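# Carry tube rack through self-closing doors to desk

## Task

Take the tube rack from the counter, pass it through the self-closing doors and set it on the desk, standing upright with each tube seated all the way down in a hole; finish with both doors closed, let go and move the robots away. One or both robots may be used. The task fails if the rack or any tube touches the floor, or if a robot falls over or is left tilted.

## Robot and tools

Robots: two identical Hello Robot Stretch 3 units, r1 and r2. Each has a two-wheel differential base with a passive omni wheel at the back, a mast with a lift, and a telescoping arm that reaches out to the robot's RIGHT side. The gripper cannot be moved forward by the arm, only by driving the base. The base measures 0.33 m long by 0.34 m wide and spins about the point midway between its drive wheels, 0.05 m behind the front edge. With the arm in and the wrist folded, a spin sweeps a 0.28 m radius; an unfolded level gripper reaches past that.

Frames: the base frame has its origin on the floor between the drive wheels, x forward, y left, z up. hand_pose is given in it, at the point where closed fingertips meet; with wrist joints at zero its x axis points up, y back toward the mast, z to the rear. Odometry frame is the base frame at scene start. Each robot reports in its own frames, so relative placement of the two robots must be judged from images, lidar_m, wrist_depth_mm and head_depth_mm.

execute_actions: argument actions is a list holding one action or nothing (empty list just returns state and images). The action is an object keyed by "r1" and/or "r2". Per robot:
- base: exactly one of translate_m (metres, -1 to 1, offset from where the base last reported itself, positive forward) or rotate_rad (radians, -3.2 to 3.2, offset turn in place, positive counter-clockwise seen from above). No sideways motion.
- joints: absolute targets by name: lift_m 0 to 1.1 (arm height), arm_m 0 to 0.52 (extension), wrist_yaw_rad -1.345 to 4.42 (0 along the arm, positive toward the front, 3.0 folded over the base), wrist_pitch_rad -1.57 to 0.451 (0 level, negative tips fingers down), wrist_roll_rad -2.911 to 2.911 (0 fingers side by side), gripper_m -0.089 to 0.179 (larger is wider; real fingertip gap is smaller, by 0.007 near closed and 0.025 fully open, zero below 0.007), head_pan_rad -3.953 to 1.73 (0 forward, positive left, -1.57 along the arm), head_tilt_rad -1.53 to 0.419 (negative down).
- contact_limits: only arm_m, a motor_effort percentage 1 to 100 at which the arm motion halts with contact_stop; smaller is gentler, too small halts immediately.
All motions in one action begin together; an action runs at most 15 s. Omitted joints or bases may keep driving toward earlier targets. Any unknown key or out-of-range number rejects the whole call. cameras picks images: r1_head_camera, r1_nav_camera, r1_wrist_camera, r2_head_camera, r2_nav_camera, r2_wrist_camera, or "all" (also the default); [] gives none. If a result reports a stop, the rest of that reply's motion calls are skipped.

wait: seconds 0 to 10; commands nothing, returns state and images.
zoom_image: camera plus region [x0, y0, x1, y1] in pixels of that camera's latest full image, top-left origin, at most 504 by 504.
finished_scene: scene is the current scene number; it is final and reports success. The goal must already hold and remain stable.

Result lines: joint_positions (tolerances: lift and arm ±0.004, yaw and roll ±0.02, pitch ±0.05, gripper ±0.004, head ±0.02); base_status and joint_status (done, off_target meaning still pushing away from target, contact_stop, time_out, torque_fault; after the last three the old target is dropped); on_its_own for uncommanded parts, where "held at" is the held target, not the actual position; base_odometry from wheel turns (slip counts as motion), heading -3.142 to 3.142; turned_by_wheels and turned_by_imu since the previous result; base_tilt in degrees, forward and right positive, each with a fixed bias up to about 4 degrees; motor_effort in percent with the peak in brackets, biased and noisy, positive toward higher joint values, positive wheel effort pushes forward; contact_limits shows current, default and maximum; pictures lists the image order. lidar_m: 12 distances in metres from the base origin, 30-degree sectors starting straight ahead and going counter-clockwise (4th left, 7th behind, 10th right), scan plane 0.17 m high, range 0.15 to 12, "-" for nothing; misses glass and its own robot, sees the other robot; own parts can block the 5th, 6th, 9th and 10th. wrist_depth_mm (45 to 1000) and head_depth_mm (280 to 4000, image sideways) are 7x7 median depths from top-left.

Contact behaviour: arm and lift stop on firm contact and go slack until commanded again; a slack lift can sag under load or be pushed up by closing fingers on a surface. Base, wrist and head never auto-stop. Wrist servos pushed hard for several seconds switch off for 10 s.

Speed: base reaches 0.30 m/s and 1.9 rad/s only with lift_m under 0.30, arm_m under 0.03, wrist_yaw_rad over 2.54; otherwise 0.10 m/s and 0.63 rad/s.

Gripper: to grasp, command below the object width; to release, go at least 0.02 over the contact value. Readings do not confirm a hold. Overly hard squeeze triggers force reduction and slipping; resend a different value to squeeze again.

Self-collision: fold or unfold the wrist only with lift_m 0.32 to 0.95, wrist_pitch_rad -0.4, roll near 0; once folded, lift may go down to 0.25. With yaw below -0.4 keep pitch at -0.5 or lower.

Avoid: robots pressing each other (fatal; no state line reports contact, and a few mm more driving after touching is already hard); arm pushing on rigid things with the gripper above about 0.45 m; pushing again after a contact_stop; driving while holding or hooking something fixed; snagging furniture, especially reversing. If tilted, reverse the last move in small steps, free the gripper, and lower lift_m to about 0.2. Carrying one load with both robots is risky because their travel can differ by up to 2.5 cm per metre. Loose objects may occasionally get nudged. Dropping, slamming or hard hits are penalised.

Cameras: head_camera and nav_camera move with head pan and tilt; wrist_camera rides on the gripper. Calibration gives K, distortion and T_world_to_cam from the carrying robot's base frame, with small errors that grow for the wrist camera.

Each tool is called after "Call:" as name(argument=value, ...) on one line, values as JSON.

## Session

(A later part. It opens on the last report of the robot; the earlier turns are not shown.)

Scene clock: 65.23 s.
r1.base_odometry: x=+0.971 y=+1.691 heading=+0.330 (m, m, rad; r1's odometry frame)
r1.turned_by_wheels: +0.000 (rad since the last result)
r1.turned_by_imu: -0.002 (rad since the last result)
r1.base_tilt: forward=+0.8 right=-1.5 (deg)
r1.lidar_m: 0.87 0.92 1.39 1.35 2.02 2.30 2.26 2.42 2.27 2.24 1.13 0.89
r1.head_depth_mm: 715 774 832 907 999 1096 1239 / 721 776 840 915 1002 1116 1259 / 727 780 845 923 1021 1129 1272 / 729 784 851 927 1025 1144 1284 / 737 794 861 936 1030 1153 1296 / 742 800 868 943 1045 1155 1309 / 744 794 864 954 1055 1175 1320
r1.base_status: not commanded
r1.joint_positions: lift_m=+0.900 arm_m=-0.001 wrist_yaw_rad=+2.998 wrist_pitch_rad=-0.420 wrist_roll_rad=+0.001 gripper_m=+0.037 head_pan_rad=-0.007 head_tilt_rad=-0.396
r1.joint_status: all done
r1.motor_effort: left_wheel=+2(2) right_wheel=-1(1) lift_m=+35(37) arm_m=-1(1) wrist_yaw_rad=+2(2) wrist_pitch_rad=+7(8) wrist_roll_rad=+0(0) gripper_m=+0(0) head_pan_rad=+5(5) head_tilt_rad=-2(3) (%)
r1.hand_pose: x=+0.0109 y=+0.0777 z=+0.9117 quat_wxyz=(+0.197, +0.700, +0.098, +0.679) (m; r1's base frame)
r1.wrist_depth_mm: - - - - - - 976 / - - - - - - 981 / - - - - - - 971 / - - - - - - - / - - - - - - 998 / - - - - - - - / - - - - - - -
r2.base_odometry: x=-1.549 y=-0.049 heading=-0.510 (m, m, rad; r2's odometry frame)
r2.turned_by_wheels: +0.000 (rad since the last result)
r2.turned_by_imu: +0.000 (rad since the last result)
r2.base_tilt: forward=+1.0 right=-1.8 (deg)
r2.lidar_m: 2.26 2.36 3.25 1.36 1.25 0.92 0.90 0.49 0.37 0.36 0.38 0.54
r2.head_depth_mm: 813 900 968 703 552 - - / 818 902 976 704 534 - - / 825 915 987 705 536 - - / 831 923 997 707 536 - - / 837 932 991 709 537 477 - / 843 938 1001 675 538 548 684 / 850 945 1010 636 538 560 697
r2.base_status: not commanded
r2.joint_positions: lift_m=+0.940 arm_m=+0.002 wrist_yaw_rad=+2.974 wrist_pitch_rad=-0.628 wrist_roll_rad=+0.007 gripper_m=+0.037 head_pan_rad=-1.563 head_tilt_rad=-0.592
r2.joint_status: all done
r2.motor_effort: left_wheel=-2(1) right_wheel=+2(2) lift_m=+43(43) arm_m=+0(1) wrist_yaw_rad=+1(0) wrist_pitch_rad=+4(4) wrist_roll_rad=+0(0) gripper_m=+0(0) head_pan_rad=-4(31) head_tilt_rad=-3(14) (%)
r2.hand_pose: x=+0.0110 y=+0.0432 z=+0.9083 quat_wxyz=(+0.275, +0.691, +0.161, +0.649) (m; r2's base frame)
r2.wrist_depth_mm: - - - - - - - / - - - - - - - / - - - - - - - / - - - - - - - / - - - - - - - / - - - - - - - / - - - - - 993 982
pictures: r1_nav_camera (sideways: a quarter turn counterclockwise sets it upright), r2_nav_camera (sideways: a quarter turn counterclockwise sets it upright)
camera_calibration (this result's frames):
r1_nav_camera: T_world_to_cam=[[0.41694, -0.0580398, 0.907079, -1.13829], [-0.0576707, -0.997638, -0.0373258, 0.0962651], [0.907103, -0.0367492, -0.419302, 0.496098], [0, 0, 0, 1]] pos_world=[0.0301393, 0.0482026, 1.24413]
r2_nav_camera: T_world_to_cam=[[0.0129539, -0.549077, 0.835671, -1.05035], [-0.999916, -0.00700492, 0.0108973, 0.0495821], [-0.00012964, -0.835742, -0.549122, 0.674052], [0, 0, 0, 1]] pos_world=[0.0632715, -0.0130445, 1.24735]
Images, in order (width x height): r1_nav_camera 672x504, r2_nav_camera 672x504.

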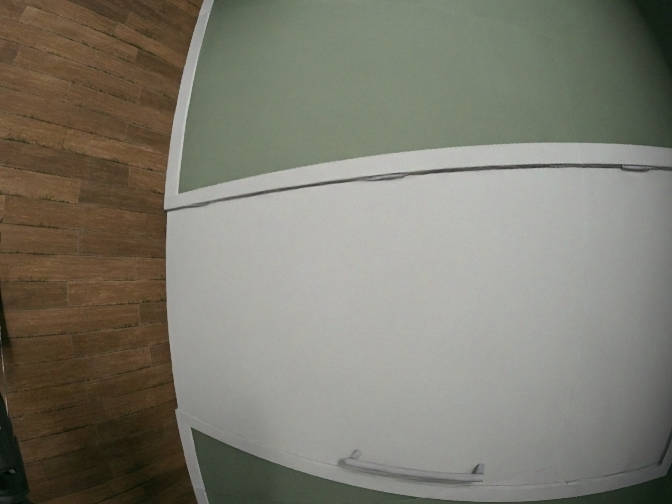

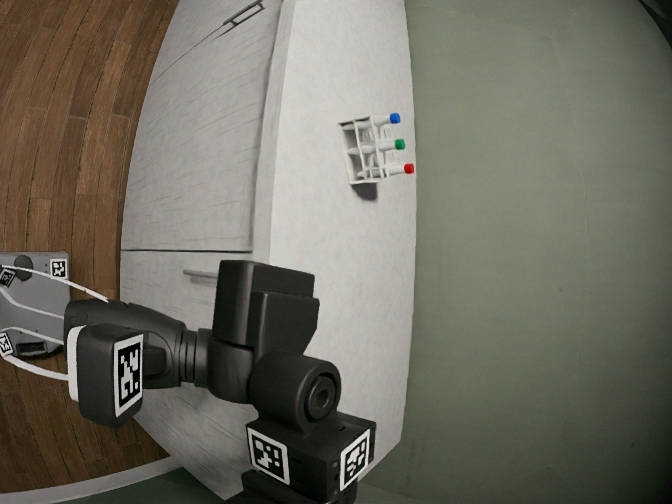

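Call:
execute_actions(actions=[{"r1":{"joints":{"wrist_yaw_rad":1.57,"wrist_pitch_rad":-0.4}},"r2":{"base":{"translate_m":0.27},"joints":{"wrist_yaw_rad":1.57,"wrist_pitch_rad":-0.4}}}], cameras=[])

Call:
execute_actions(actions=[{"r1":{"joints":{"wrist_pitch_rad":0,"lift_m":1.0,"arm_m":0.495,"gripper_m":0.12}},"r2":{"joints":{"wrist_pitch_rad":0,"lift_m":1.08,"gripper_m":0.15}}}], cameras=[])

Call:
execute_actions(actions=[{"r2":{"joints":{"wrist_yaw_rad":0.0,"head_tilt_rad":-0.8}}}], cameras=["r1_wrist_camera","r2_wrist_camera","r2_head_camera"])

Scene clock: 77.47 s.
r1.base_odometry: x=+0.971 y=+1.691 heading=+0.330 (m, m, rad; r1's odometry frame)
r1.turned_by_wheels: +0.000 (rad since the last result)
r1.turned_by_imu: -0.002 (rad since the last result)
r1.base_tilt: forward=+0.7 right=-1.5 (deg)
r1.lidar_m: 0.87 0.92 1.38 1.36 2.02 2.30 2.26 2.42 2.27 2.23 1.12 0.89
r1.head_depth_mm: 717 769 834 906 1000 1103 1234 / 724 774 837 915 1006 1122 1252 / 726 778 845 920 1015 1130 1267 / 729 786 854 930 1024 1139 1282 / 736 788 861 937 1036 1158 1297 / 741 798 864 941 1041 1152 1307 / 738 795 861 949 1064 1179 1320
r1.base_status: not commanded
r1.joint_positions: lift_m=+0.900 arm_m=-0.001 wrist_yaw_rad=+1.573 wrist_pitch_rad=-0.420 wrist_roll_rad=+0.001 gripper_m=+0.037 head_pan_rad=-0.007 head_tilt_rad=-0.396
r1.joint_status: all done
r1.motor_effort: left_wheel=+2(2) right_wheel=-1(1) lift_m=+36(37) arm_m=-2(2) wrist_yaw_rad=-3(3) wrist_pitch_rad=+8(8) wrist_roll_rad=+0(0) gripper_m=+0(0) head_pan_rad=+5(4) head_tilt_rad=-3(3) (%)
r1.hand_pose: x=+0.2027 y=-0.1436 z=+0.9117 quat_wxyz=(+0.593, +0.594, -0.384, +0.385) (m; r1's base frame)
r1.wrist_depth_mm: 760 745 730 718 707 699 680 / 850 815 798 793 776 759 756 / 931 908 889 885 847 838 827 / - - - 991 966 926 909 / - - - - - - - / - - - - - - - / - - - - - - -
r2.base_odometry: x=-1.314 y=-0.181 heading=-0.510 (m, m, rad; r2's odometry frame)
r2.turned_by_wheels: +0.000 (rad since the last result)
r2.turned_by_imu: +0.001 (rad since the last result)
r2.base_tilt: forward=+1.0 right=-1.6 (deg)
r2.lidar_m: 1.99 2.08 2.90 1.38 1.62 1.20 1.16 0.51 0.38 0.37 0.39 0.56
r2.head_depth_mm: 815 902 976 704 552 - - / 824 909 983 703 544 - - / 828 917 990 620 536 - - / 837 923 984 617 535 546 619 / 843 933 995 709 536 558 - / 849 941 1005 709 538 554 - / 856 954 1015 712 539 568 -
r2.base_status: done
r2.joint_positions: lift_m=+0.940 arm_m=+0.002 wrist_yaw_rad=+1.573 wrist_pitch_rad=-0.422 wrist_roll_rad=+0.007 gripper_m=+0.037 head_pan_rad=-1.563 head_tilt_rad=-0.592
r2.joint_status: all done
r2.motor_effort: left_wheel=-2(2) right_wheel=+2(7) lift_m=+43(43) arm_m=-1(0) wrist_yaw_rad=-2(3) wrist_pitch_rad=+8(8) wrist_roll_rad=+0(0) gripper_m=+0(0) head_pan_rad=-2(2) head_tilt_rad=-3(3) (%)
r2.hand_pose: x=+0.2025 y=-0.1469 z=+0.9514 quat_wxyz=(+0.592, +0.595, -0.385, +0.382) (m; r2's base frame)
r2.wrist_depth_mm: - - - - - - - / - - - - - 545 510 / - - - - - 457 364 / - - - - - 489 295 / - - - - 853 484 291 / - - - - - 483 309 / - - - - - 426 304
pictures: none
No camera images: the call's "cameras" was empty. Leave "cameras" out to get every camera's image.

Scene clock: 82.30 s.
r1.base_odometry: x=+0.971 y=+1.691 heading=+0.330 (m, m, rad; r1's odometry frame)
r1.turned_by_wheels: +0.000 (rad since the last result)
r1.turned_by_imu: -0.001 (rad since the last result)
r1.base_tilt: forward=+0.8 right=-1.4 (deg)
r1.lidar_m: 0.87 0.92 1.38 1.36 2.02 2.30 2.26 2.43 2.27 2.23 1.13 0.89
r1.head_depth_mm: 715 768 833 907 994 1102 1233 / 720 777 838 917 1000 1120 1259 / 725 779 843 922 1015 1126 1272 / 731 784 848 933 1024 1141 1278 / 735 793 860 941 1038 1152 1304 / 743 796 865 946 1044 1154 1314 / 743 791 863 944 1053 1175 1325
r1.base_status: not commanded
r1.joint_positions: lift_m=+1.000 arm_m=+0.495 wrist_yaw_rad=+1.571 wrist_pitch_rad=-0.023 wrist_roll_rad=+0.001 gripper_m=+0.120 head_pan_rad=-0.007 head_tilt_rad=-0.396
r1.joint_status: all done
r1.motor_effort: left_wheel=+2(2) right_wheel=-1(1) lift_m=+36(37) arm_m=+5(5) wrist_yaw_rad=-1(2) wrist_pitch_rad=+8(9) wrist_roll_rad=+0(0) gripper_m=+1(81) head_pan_rad=+5(4) head_tilt_rad=-3(3) (%)
r1.hand_pose: x=+0.2342 y=-0.6395 z=+1.1082 quat_wxyz=(+0.506, +0.506, -0.494, +0.494) (m; r1's base frame)
r1.wrist_depth_mm: 711 698 692 672 671 655 645 / 734 739 724 694 686 686 668 / 779 761 751 728 729 707 696 / 804 792 779 754 760 729 723 / 838 818 810 792 785 758 745 / 876 - 854 830 809 801 758 / 928 919 906 850 853 842 808
r2.base_odometry: x=-1.314 y=-0.181 heading=-0.510 (m, m, rad; r2's odometry frame)
r2.turned_by_wheels: +0.000 (rad since the last result)
r2.turned_by_imu: +0.000 (rad since the last result)
r2.base_tilt: forward=+0.9 right=-1.6 (deg)
r2.lidar_m: 1.99 2.08 2.90 1.38 1.62 1.21 1.16 0.51 0.38 0.37 0.40 0.56
r2.head_depth_mm: 807 - - - - 534 625 / 812 - - - - 545 637 / 825 912 978 - - 552 654 / 839 925 987 606 - 560 671 / 844 932 997 780 - - 688 / 852 942 1005 - - - 707 / 854 - - - - - 727
r2.base_status: not commanded
r2.joint_positions: lift_m=+1.080 arm_m=+0.002 wrist_yaw_rad=+1.573 wrist_pitch_rad=-0.024 wrist_roll_rad=+0.007 gripper_m=+0.150 head_pan_rad=-1.563 head_tilt_rad=-0.592
r2.joint_status: all done
r2.motor_effort: left_wheel=-2(2) right_wheel=+2(2) lift_m=+43(42) arm_m=+0(1) wrist_yaw_rad=-2(1) wrist_pitch_rad=+8(8) wrist_roll_rad=+0(0) gripper_m=+0(82) head_pan_rad=-2(2) head_tilt_rad=-3(3) (%)
r2.hand_pose: x=+0.2342 y=-0.1467 z=+1.1882 quat_wxyz=(+0.504, +0.508, -0.495, +0.493) (m; r2's base frame)
r2.wrist_depth_mm: - - - - - - - / - - - - - - - / - - - - - - - / - - - - - - - / - - - - - - - / - - - - - 672 688 / - - - - - 540 493
pictures: none
No camera images: the call's "cameras" was empty. Leave "cameras" out to get every camera's image.

Scene clock: 84.10 s.
r1.base_odometry: x=+0.971 y=+1.691 heading=+0.330 (m, m, rad; r1's odometry frame)
r1.turned_by_wheels: +0.000 (rad since the last result)
r1.turned_by_imu: +0.000 (rad since the last result)
r1.base_tilt: forward=+0.8 right=-1.5 (deg)
r1.lidar_m: 0.87 0.92 1.38 1.36 2.01 2.30 2.26 2.43 2.27 2.23 1.12 0.89
r1.head_depth_mm: 717 770 832 906 1000 1106 1235 / 720 774 843 914 1010 1124 1262 / 725 780 849 921 1017 1125 1263 / 729 788 854 934 1018 1145 1282 / 734 793 860 938 1036 1156 1303 / 743 801 865 943 1046 1152 1307 / 742 796 863 952 1056 1175 1322
r1.base_status: not commanded
r1.joint_positions: lift_m=+1.000 arm_m=+0.495 wrist_yaw_rad=+1.571 wrist_pitch_rad=-0.023 wrist_roll_rad=+0.001 gripper_m=+0.120 head_pan_rad=-0.007 head_tilt_rad=-0.396
r1.joint_status: not commanded
r1.motor_effort: left_wheel=+2(2) right_wheel=-1(1) lift_m=+36(36) arm_m=+5(4) wrist_yaw_rad=-1(1) wrist_pitch_rad=+9(9) wrist_roll_rad=+0(0) gripper_m=+0(1) head_pan_rad=+4(4) head_tilt_rad=-3(3) (%)
r1.hand_pose: x=+0.2342 y=-0.6395 z=+1.1082 quat_wxyz=(+0.506, +0.506, -0.494, +0.494) (m; r1's base frame)
r1.wrist_depth_mm: 714 693 694 672 665 649 650 / 747 736 715 683 707 691 673 / 775 759 742 733 716 700 689 / 832 806 781 750 749 738 722 / 839 828 813 779 780 776 747 / 884 - 852 821 818 788 779 / 921 907 877 861 859 837 805
r2.base_odometry: x=-1.314 y=-0.181 heading=-0.510 (m, m, rad; r2's odometry frame)
r2.turned_by_wheels: +0.000 (rad since the last result)
r2.turned_by_imu: +0.000 (rad since the last result)
r2.base_tilt: forward=+1.0 right=-1.7 (deg)
r2.lidar_m: 1.99 2.08 2.89 1.37 1.62 1.20 1.17 0.51 0.38 0.37 0.39 0.56
r2.head_depth_mm: - - - - 575 730 1069 / - - - - 597 751 1092 / - - - - 585 773 1091 / 856 929 609 539 591 794 1112 / 841 917 687 540 605 820 1113 / 874 944 689 543 619 846 1132 / 881 948 691 543 633 875 1139
r2.base_status: not commanded
r2.joint_positions: lift_m=+1.080 arm_m=+0.002 wrist_yaw_rad=+0.003 wrist_pitch_rad=-0.024 wrist_roll_rad=+0.007 gripper_m=+0.150 head_pan_rad=-1.563 head_tilt_rad=-0.789
r2.joint_status: all done
r2.motor_effort: left_wheel=-2(2) right_wheel=+2(2) lift_m=+43(43) arm_m=+0(1) wrist_yaw_rad=-2(2) wrist_pitch_rad=+8(8) wrist_roll_rad=+0(0) gripper_m=+0(0) head_pan_rad=-3(2) head_tilt_rad=-4(16) (%)
r2.hand_pose: x=-0.0207 y=-0.4028 z=+1.1882 quat_wxyz=(+0.705, +0.010, -0.709, -0.008) (m; r2's base frame)
r2.wrist_depth_mm: 777 750 751 710 724 690 686 / 802 784 778 748 713 732 717 / 834 811 786 775 772 763 719 / 864 832 824 795 789 776 758 / 856 859 821 804 818 799 780 / 702 - 693 679 699 692 684 / 537 525 532 504 524 520 498
pictures: r1_wrist_camera, r2_head_camera (sideways: a quarter turn clockwise sets it upright), r2_wrist_camera
camera_calibration (this result's frames):
r1_wrist_camera: T_world_to_cam=[[-0.0331602, -0.998915, -0.0326875, -0.597869], [-0.250621, 0.0399713, -0.96726, 1.18061], [0.967517, -0.0238824, -0.251674, 0.200006], [0, 0, 0, 1]] pos_world=[0.0825499, -0.639635, 1.17275]
r2_head_camera: T_world_to_cam=[[-0.0306564, 0.672653, -0.739323, 0.981535], [0.997521, 0.0674585, 0.0200125, -0.0267998], [0.0633351, -0.736877, -0.673053, 0.836377], [0, 0, 0, 1]] pos_world=[0.00385172, -0.0421174, 1.28913]
r2_wrist_camera: T_world_to_cam=[[-0.998539, -0.0539977, -0.00190337, -0.0357046], [-0.00886577, 0.198494, -0.980062, 1.27493], [0.0532989, -0.978613, -0.198683, 0.00250621], [0, 0, 0, 1]] pos_world=[-0.0244828, -0.252541, 1.24994]
Images, in order (width x height): r1_wrist_camera 644x364, r2_head_camera 896x504, r2_wrist_camera 644x364.

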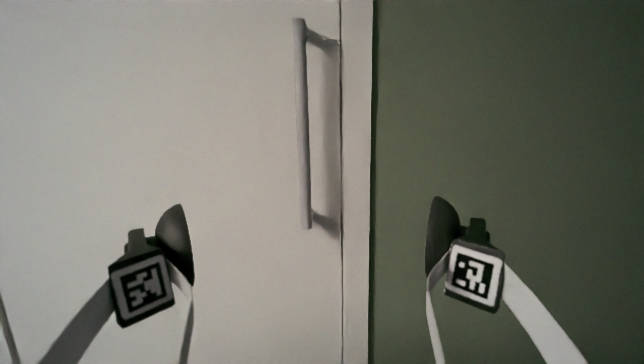

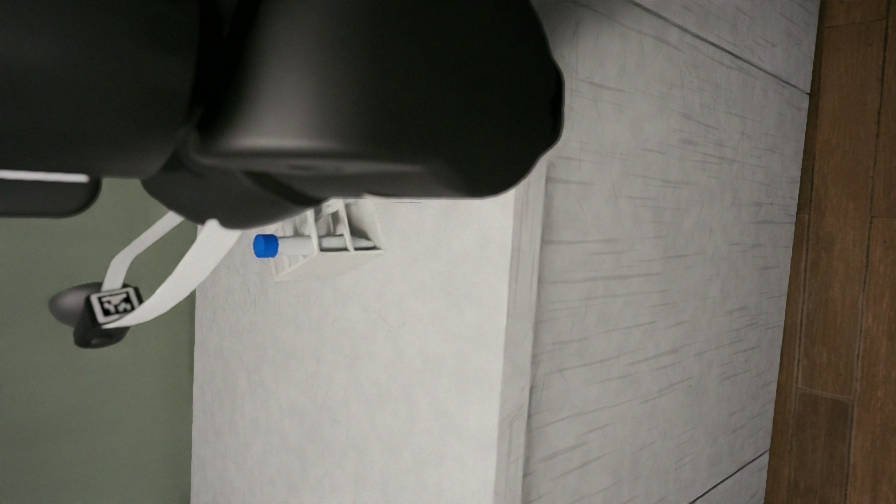

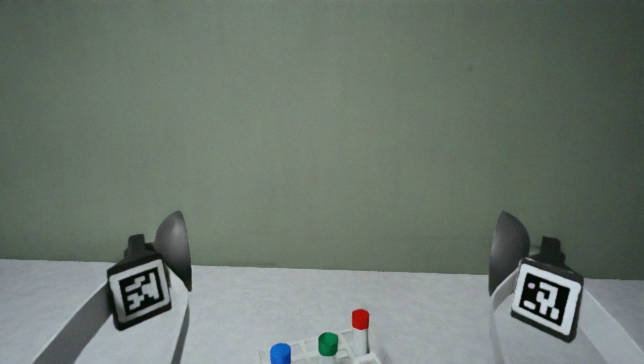

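Call:
execute_actions(actions=[{"r1":{"base":{"translate_m":0.45}},"r2":{"base":{"translate_m":-0.45},"joints":{"wrist_yaw_rad":1.57}}}], cameras=[])

Call:
execute_actions(actions=[{"r2":{"joints":{"arm_m":0.435}}}], cameras=[])

Call:
execute_actions(actions=[{"r2":{"joints":{"lift_m":0.9,"head_pan_rad":-1.1,"head_tilt_rad":-0.6}}}], cameras=["r1_wrist_camera","r2_wrist_camera","r2_head_camera"])

Scene clock: 96.93 s.
r1.base_odometry: x=+1.397 y=+1.837 heading=+0.330 (m, m, rad; r1's odometry frame)
r1.turned_by_wheels: +0.000 (rad since the last result)
r1.turned_by_imu: +0.000 (rad since the last result)
r1.base_tilt: forward=+0.8 right=-1.3 (deg)
r1.lidar_m: 0.42 0.45 0.67 1.32 1.95 2.75 2.71 2.90 2.32 1.19 0.55 0.43
r1.head_depth_mm: 325 350 378 412 452 501 565 / 328 352 381 416 456 506 568 / 330 355 384 419 461 513 578 / 332 357 388 424 467 518 583 / 335 361 391 427 471 526 592 / 337 363 394 432 476 530 600 / 339 365 397 435 481 536 602
r1.base_status: done
r1.joint_positions: lift_m=+1.000 arm_m=+0.495 wrist_yaw_rad=+1.571 wrist_pitch_rad=-0.023 wrist_roll_rad=+0.001 gripper_m=+0.120 head_pan_rad=-0.007 head_tilt_rad=-0.396
r1.joint_status: not commanded
r1.motor_effort: left_wheel=+1(5) right_wheel=-1(2) lift_m=+37(36) arm_m=+5(4) wrist_yaw_rad=-2(1) wrist_pitch_rad=+9(9) wrist_roll_rad=+0(0) gripper_m=+0(0) head_pan_rad=+4(4) head_tilt_rad=-3(2) (%)
r1.hand_pose: x=+0.2342 y=-0.6395 z=+1.1082 quat_wxyz=(+0.506, +0.506, -0.494, +0.494) (m; r1's base frame)
r1.wrist_depth_mm: 276 270 264 259 245 249 246 / 285 281 274 268 254 257 255 / 296 292 286 278 264 268 263 / 309 303 296 289 272 278 273 / 322 316 309 299 289 288 285 / 338 - 322 311 299 299 297 / 356 346 339 324 310 317 306
r2.base_odometry: x=-1.706 y=+0.038 heading=-0.510 (m, m, rad; r2's odometry frame)
r2.turned_by_wheels: +0.000 (rad since the last result)
r2.turned_by_imu: -0.003 (rad since the last result)
r2.base_tilt: forward=+1.2 right=-1.6 (deg)
r2.lidar_m: 2.44 2.54 3.54 1.34 1.00 0.74 0.71 0.48 0.36 0.35 0.37 0.53
r2.head_depth_mm: - - - - 486 681 1068 / - - - - 539 702 1070 / 844 913 - - 545 722 1071 / 852 916 741 - 553 744 1091 / 860 926 775 - 610 763 1094 / 863 937 - - 619 789 1115 / - - - - 640 813 1118
r2.base_status: done
r2.joint_positions: lift_m=+1.080 arm_m=+0.002 wrist_yaw_rad=+1.567 wrist_pitch_rad=-0.024 wrist_roll_rad=+0.007 gripper_m=+0.150 head_pan_rad=-1.563 head_tilt_rad=-0.789
r2.joint_status: all done
r2.motor_effort: left_wheel=-1(6) right_wheel=+2(3) lift_m=+43(43) arm_m=-1(0) wrist_yaw_rad=+1(5) wrist_pitch_rad=+8(8) wrist_roll_rad=+0(0) gripper_m=+0(0) head_pan_rad=-3(2) head_tilt_rad=-4(4) (%)
r2.hand_pose: x=+0.2342 y=-0.1483 z=+1.1882 quat_wxyz=(+0.505, +0.507, -0.497, +0.491) (m; r2's base frame)
r2.wrist_depth_mm: - - - - - - - / - - - - - - - / - - - - - - - / - - - - - - - / - - - - - - 997 / - - - - - 692 682 / - - - - - 530 468
pictures: none
No camera images: the call's "cameras" was empty. Leave "cameras" out to get every camera's image.

Scene clock: 101.30 s.
r1.base_odometry: x=+1.397 y=+1.837 heading=+0.330 (m, m, rad; r1's odometry frame)
r1.turned_by_wheels: +0.000 (rad since the last result)
r1.turned_by_imu: -0.001 (rad since the last result)
r1.base_tilt: forward=+0.9 right=-1.4 (deg)
r1.lidar_m: 0.42 0.45 0.67 1.32 1.96 2.75 2.71 2.91 2.32 1.19 0.55 0.43
r1.head_depth_mm: 324 349 378 412 452 502 562 / 328 352 382 415 457 507 569 / 330 355 384 419 461 514 574 / 332 358 388 423 465 518 585 / 334 360 390 427 470 525 593 / 337 363 394 431 477 530 597 / 340 366 398 435 481 536 601
r1.base_status: not commanded
r1.joint_positions: lift_m=+1.000 arm_m=+0.495 wrist_yaw_rad=+1.571 wrist_pitch_rad=-0.023 wrist_roll_rad=+0.001 gripper_m=+0.120 head_pan_rad=-0.007 head_tilt_rad=-0.396
r1.joint_status: not commanded
r1.motor_effort: left_wheel=+1(1) right_wheel=-1(1) lift_m=+36(36) arm_m=+5(5) wrist_yaw_rad=-1(1) wrist_pitch_rad=+9(9) wrist_roll_rad=+0(0) gripper_m=+0(0) head_pan_rad=+4(4) head_tilt_rad=-3(3) (%)
r1.hand_pose: x=+0.2342 y=-0.6395 z=+1.1082 quat_wxyz=(+0.506, +0.506, -0.494, +0.494) (m; r1's base frame)
r1.wrist_depth_mm: 274 272 265 257 246 248 246 / 286 280 274 267 255 257 256 / 297 291 283 278 263 267 264 / 311 303 299 288 273 279 275 / 323 313 308 300 289 288 285 / 337 - 323 309 299 300 298 / 355 349 341 325 308 316 308
r2.base_odometry: x=-1.706 y=+0.038 heading=-0.510 (m, m, rad; r2's odometry frame)
r2.turned_by_wheels: +0.000 (rad since the last result)
r2.turned_by_imu: +0.000 (rad since the last result)
r2.base_tilt: forward=+1.0 right=-1.6 (deg)
r2.lidar_m: 2.44 2.55 3.55 1.34 1.00 0.74 0.72 0.48 0.36 0.35 0.37 0.53
r2.head_depth_mm: 830 895 674 534 482 684 1069 / 841 903 677 535 530 702 1071 / 874 910 680 536 542 722 1074 / 887 919 683 537 553 742 1093 / 887 927 686 540 564 763 1094 / 889 935 688 542 575 789 1115 / 889 943 692 544 588 811 1119
r2.base_status: not commanded
r2.joint_positions: lift_m=+1.080 arm_m=+0.435 wrist_yaw_rad=+1.568 wrist_pitch_rad=-0.024 wrist_roll_rad=+0.007 gripper_m=+0.150 head_pan_rad=-1.563 head_tilt_rad=-0.790
r2.joint_status: all done
r2.motor_effort: left_wheel=-1(1) right_wheel=+2(2) lift_m=+43(43) arm_m=+1(4) wrist_yaw_rad=+1(2) wrist_pitch_rad=+7(8) wrist_roll_rad=+0(0) gripper_m=+1(0) head_pan_rad=-2(3) head_tilt_rad=-4(4) (%)
r2.hand_pose: x=+0.2342 y=-0.5805 z=+1.1882 quat_wxyz=(+0.505, +0.507, -0.496, +0.491) (m; r2's base frame)
r2.wrist_depth_mm: - - - - - 858 554 / - - - - - 867 548 / - - - - - 852 554 / - - - - - 873 549 / - - - 967 995 900 546 / - - - 693 680 686 523 / - - 528 421 521 509 489
pictures: none
No camera images: the call's "cameras" was empty. Leave "cameras" out to get every camera's image.

Scene clock: 103.77 s.
r1.base_odometry: x=+1.397 y=+1.837 heading=+0.330 (m, m, rad; r1's odometry frame)
r1.turned_by_wheels: +0.000 (rad since the last result)
r1.turned_by_imu: -0.001 (rad since the last result)
r1.base_tilt: forward=+0.8 right=-1.4 (deg)
r1.lidar_m: 0.42 0.45 0.67 1.33 1.95 2.76 2.71 2.91 2.31 1.19 0.55 0.43
r1.head_depth_mm: 325 349 378 411 452 502 562 / 328 352 382 416 458 509 569 / 330 355 383 419 461 513 578 / 332 357 387 423 466 518 584 / 334 360 390 427 471 525 592 / 337 363 394 431 476 529 598 / 340 366 397 435 479 536 603
r1.base_status: not commanded
r1.joint_positions: lift_m=+1.000 arm_m=+0.495 wrist_yaw_rad=+1.571 wrist_pitch_rad=-0.023 wrist_roll_rad=+0.001 gripper_m=+0.120 head_pan_rad=-0.007 head_tilt_rad=-0.396
r1.joint_status: not commanded
r1.motor_effort: left_wheel=+1(1) right_wheel=-1(1) lift_m=+36(36) arm_m=+4(5) wrist_yaw_rad=-1(1) wrist_pitch_rad=+9(9) wrist_roll_rad=+0(0) gripper_m=+0(0) head_pan_rad=+5(5) head_tilt_rad=-3(2) (%)
r1.hand_pose: x=+0.2342 y=-0.6395 z=+1.1082 quat_wxyz=(+0.506, +0.506, -0.494, +0.494) (m; r1's base frame)
r1.wrist_depth_mm: 274 268 263 258 245 247 246 / 285 280 275 266 253 257 254 / 297 294 286 278 265 268 264 / 310 304 298 289 273 278 274 / 325 317 309 299 288 289 284 / 337 - 323 309 299 300 297 / 355 350 339 323 309 317 310
r2.base_odometry: x=-1.706 y=+0.038 heading=-0.510 (m, m, rad; r2's odometry frame)
r2.turned_by_wheels: +0.000 (rad since the last result)
r2.turned_by_imu: +0.000 (rad since the last result)
r2.base_tilt: forward=+1.0 right=-1.8 (deg)
r2.lidar_m: 2.44 2.55 3.55 1.34 1.00 0.74 0.72 0.48 0.36 0.35 0.37 0.52
r2.head_depth_mm: 821 897 965 657 525 449 533 / 864 946 1009 659 526 476 598 / 911 1006 996 661 526 560 676 / 967 1072 997 691 536 615 781 / 1027 1146 1002 693 571 717 928 / 1096 1234 1006 694 662 836 1142 / 1173 1340 1010 696 763 1001 1218
r2.base_status: not commanded
r2.joint_positions: lift_m=+0.900 arm_m=+0.435 wrist_yaw_rad=+1.568 wrist_pitch_rad=-0.024 wrist_roll_rad=+0.007 gripper_m=+0.150 head_pan_rad=-1.107 head_tilt_rad=-0.606
r2.joint_status: all done
r2.motor_effort: left_wheel=-1(1) right_wheel=+2(2) lift_m=+23(37) arm_m=+1(2) wrist_yaw_rad=+2(1) wrist_pitch_rad=+8(8) wrist_roll_rad=+0(0) gripper_m=+1(0) head_pan_rad=+4(22) head_tilt_rad=+2(13) (%)
r2.hand_pose: x=+0.2342 y=-0.5805 z=+1.0089 quat_wxyz=(+0.505, +0.507, -0.496, +0.491) (m; r2's base frame)
r2.wrist_depth_mm: - - - - - 868 557 / - - - - - 878 550 / - - - - - 860 545 / - - - 404 866 745 548 / - - 491 325 472 510 474 / - - 334 326 326 322 323 / - 253 251 250 249 247 235
pictures: r1_wrist_camera, r2_head_camera (sideways: a quarter turn clockwise sets it upright), r2_wrist_camera
camera_calibration (this result's frames):
r1_wrist_camera: T_world_to_cam=[[-0.0331603, -0.998915, -0.0326874, -0.59787], [-0.250621, 0.0399713, -0.96726, 1.18061], [0.967517, -0.0238825, -0.251674, 0.200006], [0, 0, 0, 1]] pos_world=[0.0825499, -0.639635, 1.17275]
r2_head_camera: T_world_to_cam=[[-0.258321, 0.459736, -0.849655, 1.12675], [0.864746, 0.502132, 0.00878677, -0.0113786], [0.430678, -0.732466, -0.527266, 0.644481], [0, 0, 0, 1]] pos_world=[0.02334, -0.0402351, 1.29726]
r2_wrist_camera: T_world_to_cam=[[0.048179, -0.998837, -0.00190225, -0.584729], [-0.198527, -0.00770946, -0.980065, 1.06144], [0.978911, 0.0475962, -0.198668, 0.158325], [0, 0, 0, 1]] pos_world=[0.0839112, -0.583402, 1.07063]
Images, in order (width x height): r1_wrist_camera 644x364, r2_head_camera 896x504, r2_wrist_camera 644x364.

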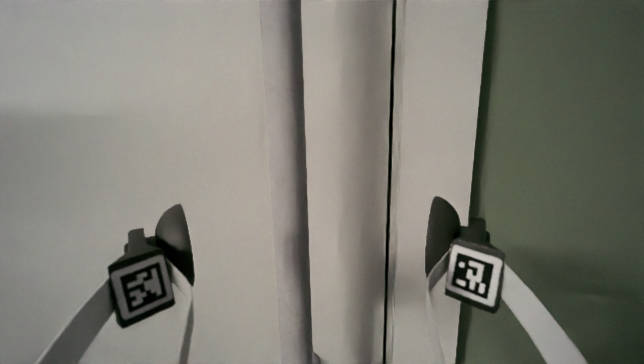

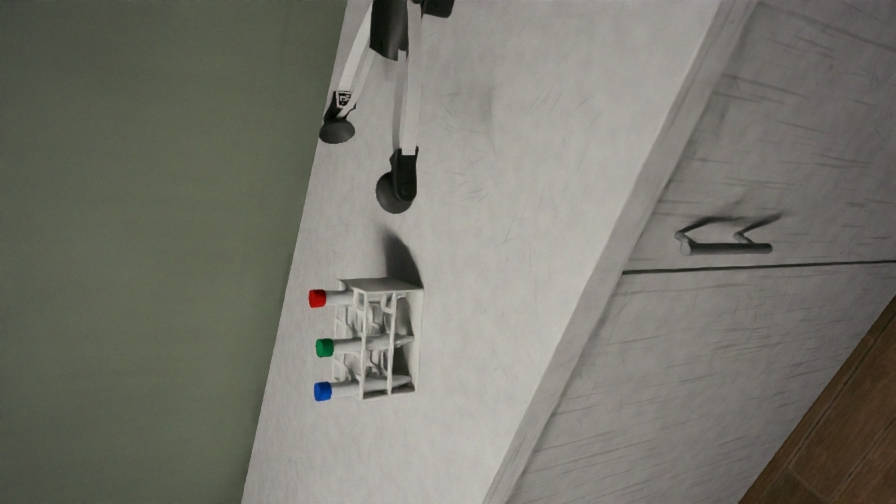

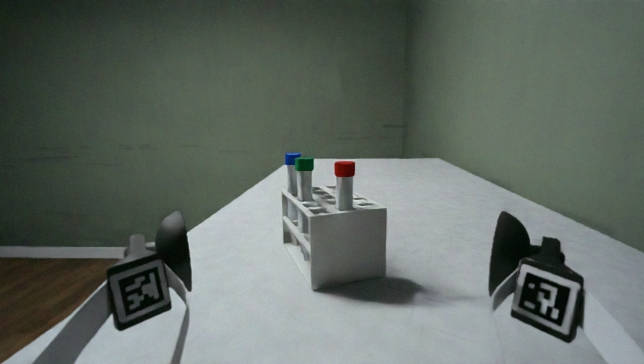

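Call:
execute_actions(actions=[{"r1":{"joints":{"arm_m":0.482}},"r2":{"joints":{"arm_m":0.512,"wrist_yaw_rad":1.8,"lift_m":0.86}}}], cameras=[])

Call:
execute_actions(actions=[{"r1":{"base":{"translate_m":0.085}},"r2":{"base":{"translate_m":0.12}}}], cameras=["r1_wrist_camera","r2_wrist_camera","r2_head_camera"])

Scene clock: 112.30 s.
r1.base_odometry: x=+1.397 y=+1.837 heading=+0.330 (m, m, rad; r1's odometry frame)
r1.turned_by_wheels: +0.000 (rad since the last result)
r1.turned_by_imu: -0.001 (rad since the last result)
r1.base_tilt: forward=+0.8 right=-1.5 (deg)
r1.lidar_m: 0.42 0.46 0.67 1.33 1.95 2.74 2.71 2.90 2.31 1.19 0.55 0.43
r1.head_depth_mm: 325 349 378 412 453 502 562 / 327 352 381 416 457 506 571 / 330 355 385 420 462 512 576 / 332 357 387 424 466 520 583 / 335 360 391 427 471 523 589 / 337 363 395 431 475 530 597 / 340 367 398 436 481 536 603
r1.base_status: not commanded
r1.joint_positions: lift_m=+1.000 arm_m=+0.482 wrist_yaw_rad=+1.571 wrist_pitch_rad=-0.023 wrist_roll_rad=+0.001 gripper_m=+0.120 head_pan_rad=-0.007 head_tilt_rad=-0.396
r1.joint_status: all done
r1.motor_effort: left_wheel=+1(1) right_wheel=-1(1) lift_m=+36(36) arm_m=-6(7) wrist_yaw_rad=-1(1) wrist_pitch_rad=+9(8) wrist_roll_rad=+0(0) gripper_m=+2(1) head_pan_rad=+4(4) head_tilt_rad=-3(2) (%)
r1.hand_pose: x=+0.2342 y=-0.6273 z=+1.1082 quat_wxyz=(+0.506, +0.506, -0.494, +0.494) (m; r1's base frame)
r1.wrist_depth_mm: 274 271 267 256 255 247 248 / 288 283 276 266 264 255 255 / 298 293 287 276 273 268 265 / 310 303 300 288 276 279 275 / 325 320 310 299 299 290 287 / 337 - 325 315 311 301 298 / 356 350 339 329 313 317 309
r2.base_odometry: x=-1.706 y=+0.038 heading=-0.510 (m, m, rad; r2's odometry frame)
r2.turned_by_wheels: +0.000 (rad since the last result)
r2.turned_by_imu: +0.000 (rad since the last result)
r2.base_tilt: forward=+0.9 right=-1.7 (deg)
r2.lidar_m: 2.44 2.55 3.54 1.34 1.00 0.74 0.72 0.48 0.36 0.35 0.37 0.53
r2.head_depth_mm: 820 896 959 657 525 449 533 / 865 951 1003 688 526 476 595 / 912 1006 997 675 527 559 675 / 966 1072 999 691 535 614 783 / 1027 1146 1003 691 571 717 921 / 1096 1234 1005 695 663 836 1143 / 1175 1329 1008 695 760 996 1223
r2.base_status: not commanded
r2.joint_positions: lift_m=+0.860 arm_m=+0.512 wrist_yaw_rad=+1.797 wrist_pitch_rad=-0.024 wrist_roll_rad=+0.007 gripper_m=+0.150 head_pan_rad=-1.107 head_tilt_rad=-0.606
r2.joint_status: all done
r2.motor_effort: left_wheel=-1(1) right_wheel=+2(2) lift_m=+24(22) arm_m=+2(3) wrist_yaw_rad=+1(1) wrist_pitch_rad=+8(8) wrist_roll_rad=+0(0) gripper_m=+0(1) head_pan_rad=+2(2) head_tilt_rad=+2(2) (%)
r2.hand_pose: x=+0.2277 y=-0.5993 z=+0.9689 quat_wxyz=(+0.446, +0.560, -0.435, +0.546) (m; r2's base frame)
r2.wrist_depth_mm: - - - - - - 739 / - - - - - - 735 / - - - - - - 712 / - - - 421 494 638 618 / - - 368 326 330 385 349 / 271 - 250 249 248 245 244 / 200 192 191 190 188 187 179
pictures: none
No camera images: the call's "cameras" was empty. Leave "cameras" out to get every camera's image.

Scene clock: 114.67 s.
r1.base_odometry: x=+1.477 y=+1.864 heading=+0.330 (m, m, rad; r1's odometry frame)
r1.turned_by_wheels: +0.000 (rad since the last result)
r1.turned_by_imu: +0.000 (rad since the last result)
r1.base_tilt: forward=+0.8 right=-1.5 (deg)
r1.lidar_m: 0.34 0.36 0.54 1.36 1.95 2.83 2.80 2.97 2.32 0.95 0.44 0.34
r1.head_depth_mm: - - 292 319 350 388 434 / - - 295 322 354 392 441 / - 283 298 325 357 397 445 / - 284 300 327 361 402 452 / - 285 302 331 364 407 457 / - 287 305 334 368 410 464 / - 288 307 337 371 415 470
r1.base_status: done
r1.joint_positions: lift_m=+1.000 arm_m=+0.482 wrist_yaw_rad=+1.571 wrist_pitch_rad=-0.023 wrist_roll_rad=+0.001 gripper_m=+0.120 head_pan_rad=-0.007 head_tilt_rad=-0.396
r1.joint_status: not commanded
r1.motor_effort: left_wheel=+1(6) right_wheel=+0(3) lift_m=+36(36) arm_m=-6(6) wrist_yaw_rad=-1(1) wrist_pitch_rad=+9(8) wrist_roll_rad=+0(0) gripper_m=+0(0) head_pan_rad=+5(4) head_tilt_rad=-2(3) (%)
r1.hand_pose: x=+0.2342 y=-0.6273 z=+1.1082 quat_wxyz=(+0.506, +0.506, -0.494, +0.494) (m; r1's base frame)
r1.wrist_depth_mm: 192 189 186 117 180 164 164 / 200 196 192 121 185 170 175 / 209 204 200 126 192 176 183 / 217 213 208 131 200 183 191 / 227 221 218 137 208 189 198 / 236 - 227 143 218 196 207 / 248 244 237 154 227 208 215
r2.base_odometry: x=-1.602 y=-0.020 heading=-0.510 (m, m, rad; r2's odometry frame)
r2.turned_by_wheels: +0.000 (rad since the last result)
r2.turned_by_imu: +0.000 (rad since the last result)
r2.base_tilt: forward=+0.9 right=-1.7 (deg)
r2.lidar_m: 2.32 2.42 3.36 3.05 1.17 0.86 0.84 0.49 0.37 0.36 0.38 0.53
r2.head_depth_mm: 823 896 958 658 525 449 544 / 867 951 1011 686 526 505 594 / 913 1008 1000 661 527 568 689 / 969 1073 1001 678 546 639 796 / 1029 1152 1002 677 587 732 941 / 1098 1238 1008 692 674 850 1141 / 1176 1336 1008 695 776 1016 1221
r2.base_status: done
r2.joint_positions: lift_m=+0.860 arm_m=+0.512 wrist_yaw_rad=+1.797 wrist_pitch_rad=-0.024 wrist_roll_rad=+0.007 gripper_m=+0.150 head_pan_rad=-1.107 head_tilt_rad=-0.606
r2.joint_status: not commanded
r2.motor_effort: left_wheel=-2(2) right_wheel=+1(8) lift_m=+24(24) arm_m=+3(3) wrist_yaw_rad=+2(2) wrist_pitch_rad=+8(8) wrist_roll_rad=+0(0) gripper_m=+1(0) head_pan_rad=+4(2) head_tilt_rad=+1(2) (%)
r2.hand_pose: x=+0.2277 y=-0.5993 z=+0.9689 quat_wxyz=(+0.446, +0.560, -0.435, +0.546) (m; r2's base frame)
r2.wrist_depth_mm: - - - - - - 759 / - - - - - - 740 / - - - - - - 736 / - - - 222 652 637 621 / - - 365 202 302 391 349 / 272 - 251 207 221 245 243 / 199 193 192 191 189 187 179
pictures: r1_wrist_camera, r2_head_camera (sideways: a quarter turn clockwise sets it upright), r2_wrist_camera
camera_calibration (this result's frames):
r1_wrist_camera: T_world_to_cam=[[-0.0331603, -0.998915, -0.0326876, -0.585608], [-0.250621, 0.0399714, -0.96726, 1.18012], [0.967517, -0.0238825, -0.251674, 0.200299], [0, 0, 0, 1]] pos_world=[0.0825499, -0.62736, 1.17275]
r2_head_camera: T_world_to_cam=[[-0.25827, 0.45962, -0.849733, 1.12685], [0.86474, 0.502143, 0.00877748, -0.0113665], [0.430722, -0.732531, -0.52714, 0.644316], [0, 0, 0, 1]] pos_world=[0.0233408, -0.0402355, 1.29727]
r2_wrist_camera: T_world_to_cam=[[0.274086, -0.961703, -0.0019022, -0.632497], [-0.191571, -0.0526593, -0.980065, 0.992275], [0.942432, 0.268987, -0.198667, 0.298646], [0, 0, 0, 1]] pos_world=[0.0819959, -0.636354, 1.03062]
Images, in order (width x height): r1_wrist_camera 644x364, r2_head_camera 896x504, r2_wrist_camera 644x364.

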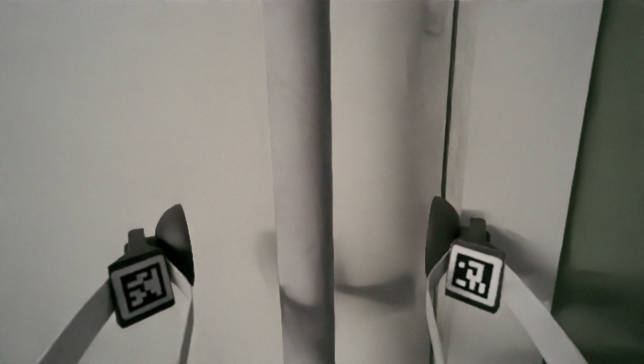

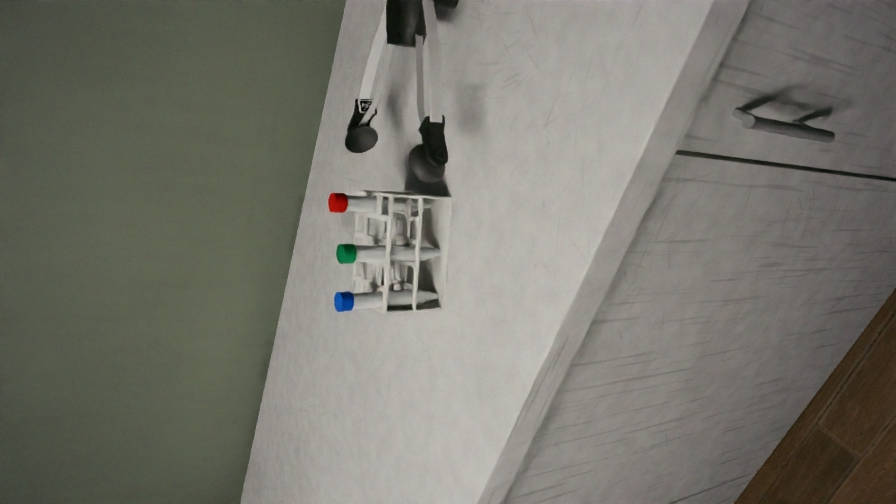

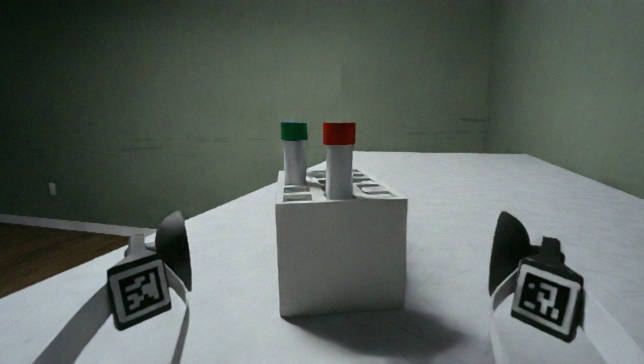

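Call:
execute_actions(actions=[{"r1":{"base":{"translate_m":0.03}},"r2":{"base":{"translate_m":0.09}}}], cameras=[])

Call:
execute_actions(actions=[{"r1":{"joints":{"gripper_m":-0.06}},"r2":{"joints":{"gripper_m":0.0}}}], cameras=["r1_wrist_camera","r2_wrist_camera","r2_head_camera"])

Scene clock: 120.23 s.
r1.base_odometry: x=+1.505 y=+1.874 heading=+0.329 (m, m, rad; r1's odometry frame)
r1.turned_by_wheels: -0.001 (rad since the last result)
r1.turned_by_imu: -0.006 (rad since the last result)
r1.base_tilt: forward=+0.7 right=-1.3 (deg)
r1.lidar_m: 0.31 0.33 0.49 1.79 1.40 2.87 2.82 2.98 2.33 0.89 0.40 0.32
r1.head_depth_mm: - - - 291 316 351 392 / - - - 291 319 354 397 / - - - 293 322 358 402 / - - - 295 325 361 406 / - - - 298 328 365 411 / - - 284 301 331 369 416 / - - 285 303 335 374 422
r1.base_status: done
r1.joint_positions: lift_m=+1.000 arm_m=+0.482 wrist_yaw_rad=+1.569 wrist_pitch_rad=-0.024 wrist_roll_rad=+0.001 gripper_m=+0.120 head_pan_rad=-0.007 head_tilt_rad=-0.396
r1.joint_status: not commanded
r1.on_its_own: right_wheel is at rest, and its effort (+23) is outside its rest range (-18 to +18)
r1.motor_effort: left_wheel=-15(18) right_wheel=+23(24) lift_m=+36(36) arm_m=-5(7) wrist_yaw_rad=+1(1) wrist_pitch_rad=+9(9) wrist_roll_rad=+0(0) gripper_m=-1(1) head_pan_rad=+4(4) head_tilt_rad=-2(3) (%)
r1.hand_pose: x=+0.2342 y=-0.6278 z=+1.1080 quat_wxyz=(+0.507, +0.506, -0.494, +0.493) (m; r1's base frame)
r1.wrist_depth_mm: 166 164 160 95 157 143 139 / 173 171 167 98 162 148 145 / 180 178 174 101 168 153 152 / 188 185 180 105 175 159 158 / 196 192 188 109 182 164 166 / 205 - 197 113 191 170 178 / 215 212 207 119 198 180 189
r2.base_odometry: x=-1.523 y=-0.064 heading=-0.510 (m, m, rad; r2's odometry frame)
r2.turned_by_wheels: +0.000 (rad since the last result)
r2.turned_by_imu: +0.000 (rad since the last result)
r2.base_tilt: forward=+0.9 right=-1.7 (deg)
r2.lidar_m: 2.23 2.33 3.23 3.39 1.29 0.95 0.92 0.49 0.37 0.36 0.38 0.54
r2.head_depth_mm: 823 900 955 657 525 450 541 / 868 953 1000 655 526 519 615 / 916 1008 999 635 527 576 697 / 969 1073 1003 660 546 645 806 / 1030 1156 1001 692 588 740 953 / 1100 1241 1002 695 683 861 1162 / 1178 1337 1006 696 787 1031 1225
r2.base_status: done
r2.joint_positions: lift_m=+0.860 arm_m=+0.512 wrist_yaw_rad=+1.798 wrist_pitch_rad=-0.024 wrist_roll_rad=+0.007 gripper_m=+0.150 head_pan_rad=-1.107 head_tilt_rad=-0.606
r2.joint_status: not commanded
r2.motor_effort: left_wheel=-2(1) right_wheel=+2(7) lift_m=+24(24) arm_m=+2(2) wrist_yaw_rad=+2(2) wrist_pitch_rad=+8(8) wrist_roll_rad=+0(0) gripper_m=+0(1) head_pan_rad=+3(2) head_tilt_rad=+2(2) (%)
r2.hand_pose: x=+0.2277 y=-0.5992 z=+0.9689 quat_wxyz=(+0.445, +0.561, -0.435, +0.546) (m; r2's base frame)
r2.wrist_depth_mm: - - - - - - 758 / - - - - - - 744 / - - - - - - 730 / - - - 123 646 639 623 / - - 173 125 329 384 351 / - - 116 120 219 244 244 / 200 192 121 125 172 187 179
pictures: none
No camera images: the call's "cameras" was empty. Leave "cameras" out to get every camera's image.

Scene clock: 122.53 s.
r1.base_odometry: x=+1.505 y=+1.874 heading=+0.329 (m, m, rad; r1's odometry frame)
r1.turned_by_wheels: +0.001 (rad since the last result)
r1.turned_by_imu: -0.005 (rad since the last result)
r1.base_tilt: forward=+0.7 right=-1.4 (deg)
r1.lidar_m: 0.31 0.33 0.49 1.79 1.40 2.87 2.82 2.98 2.33 0.89 0.41 0.32
r1.head_depth_mm: - - - 290 317 351 394 / - - - 292 320 355 397 / - - - 293 323 359 403 / - - - 296 325 362 407 / - - - 298 328 365 411 / - - 283 301 331 370 417 / - - 284 303 335 372 421
r1.base_status: not commanded
r1.joint_positions: lift_m=+1.000 arm_m=+0.482 wrist_yaw_rad=+1.582 wrist_pitch_rad=-0.025 wrist_roll_rad=+0.001 gripper_m=-0.058 head_pan_rad=-0.007 head_tilt_rad=-0.396
r1.joint_status: all done
r1.motor_effort: left_wheel=-8(22) right_wheel=+13(30) lift_m=+36(36) arm_m=-2(5) wrist_yaw_rad=-10(33) wrist_pitch_rad=+10(10) wrist_roll_rad=+0(0) gripper_m=-40(98) head_pan_rad=+5(4) head_tilt_rad=-2(2) (%)
r1.hand_pose: x=+0.2342 y=-0.6242 z=+1.1077 quat_wxyz=(+0.504, +0.509, -0.491, +0.496) (m; r1's base frame)
r1.wrist_depth_mm: 171 168 165 96 159 145 142 / 177 175 171 99 165 151 147 / 185 181 178 103 171 155 152 / 192 189 185 107 178 162 159 / 201 198 194 111 184 168 168 / 211 207 - 116 197 175 180 / 222 217 211 123 203 182 190
r2.base_odometry: x=-1.523 y=-0.064 heading=-0.510 (m, m, rad; r2's odometry frame)
r2.turned_by_wheels: +0.000 (rad since the last result)
r2.turned_by_imu: +0.000 (rad since the last result)
r2.base_tilt: forward=+1.0 right=-1.7 (deg)
r2.lidar_m: 2.23 2.33 3.24 3.39 1.29 0.96 0.92 0.49 0.37 0.36 0.38 0.54
r2.head_depth_mm: 827 900 953 631 524 450 541 / 868 954 993 658 527 519 615 / 915 1009 997 651 526 576 699 / 976 1074 998 661 546 648 806 / 1030 1153 1002 690 588 739 956 / 1098 1241 1005 693 684 862 1169 / 1177 1336 1008 695 784 1030 1217
r2.base_status: not commanded
r2.joint_positions: lift_m=+0.860 arm_m=+0.512 wrist_yaw_rad=+1.799 wrist_pitch_rad=-0.029 wrist_roll_rad=+0.007 gripper_m=+0.002 head_pan_rad=-1.107 head_tilt_rad=-0.606
r2.joint_status: all done
r2.motor_effort: left_wheel=-1(2) right_wheel=+2(2) lift_m=+24(24) arm_m=+2(2) wrist_yaw_rad=+1(2) wrist_pitch_rad=+9(10) wrist_roll_rad=+0(0) gripper_m=-4(100) head_pan_rad=+3(1) head_tilt_rad=+2(2) (%)
r2.hand_pose: x=+0.2275 y=-0.5990 z=+0.9676 quat_wxyz=(+0.447, +0.562, -0.433, +0.545) (m; r2's base frame)
r2.wrist_depth_mm: - - - - - - 752 / - - - - - - 739 / - - - 168 - - 734 / - - - 174 621 613 604 / - - 171 129 134 350 341 / 271 251 117 123 134 257 241 / 192 190 180 128 140 178 184
pictures: r1_wrist_camera, r2_head_camera (sideways: a quarter turn clockwise sets it upright), r2_wrist_camera
camera_calibration (this result's frames):
r1_wrist_camera: T_world_to_cam=[[-0.0221163, -0.999227, -0.0324869, -0.585526], [-0.253053, 0.0370317, -0.966744, 1.17763], [0.9672, -0.0131599, -0.253676, 0.209303], [0, 0, 0, 1]] pos_world=[0.082615, -0.625929, 1.17254]
r2_head_camera: T_world_to_cam=[[-0.258266, 0.459612, -0.849739, 1.12686], [0.86474, 0.502143, 0.00877682, -0.0113657], [0.430724, -0.732536, -0.527131, 0.644305], [0, 0, 0, 1]] pos_world=[0.0233408, -0.0402356, 1.29727]
r2_wrist_camera: T_world_to_cam=[[0.275407, -0.961325, -0.00215986, -0.631974], [-0.196357, -0.054054, -0.979041, 0.990226], [0.941061, 0.270059, -0.20365, 0.3043], [0, 0, 0, 1]] pos_world=[0.0821228, -0.636186, 1.03008]
Images, in order (width x height): r1_wrist_camera 644x364, r2_head_camera 896x504, r2_wrist_camera 644x364.

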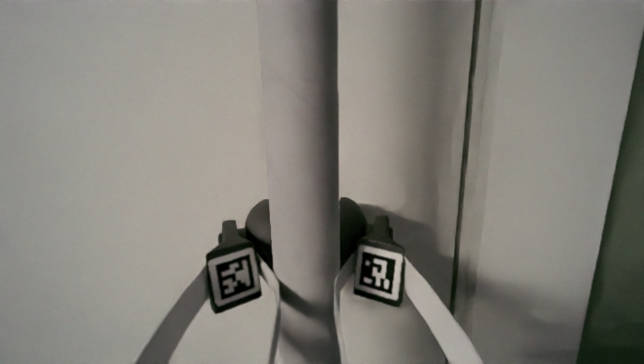

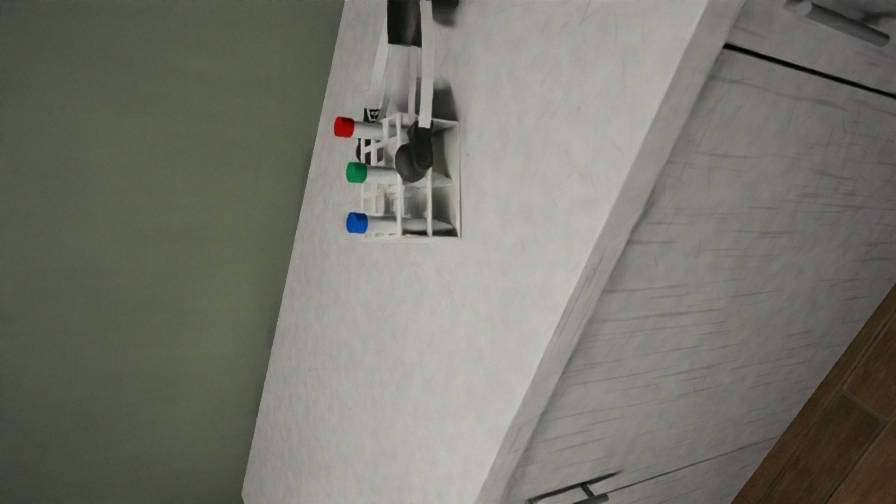

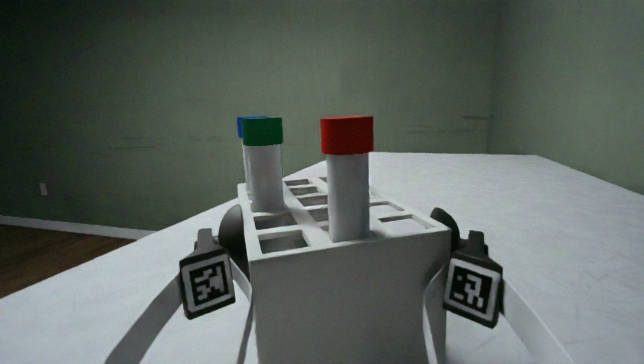

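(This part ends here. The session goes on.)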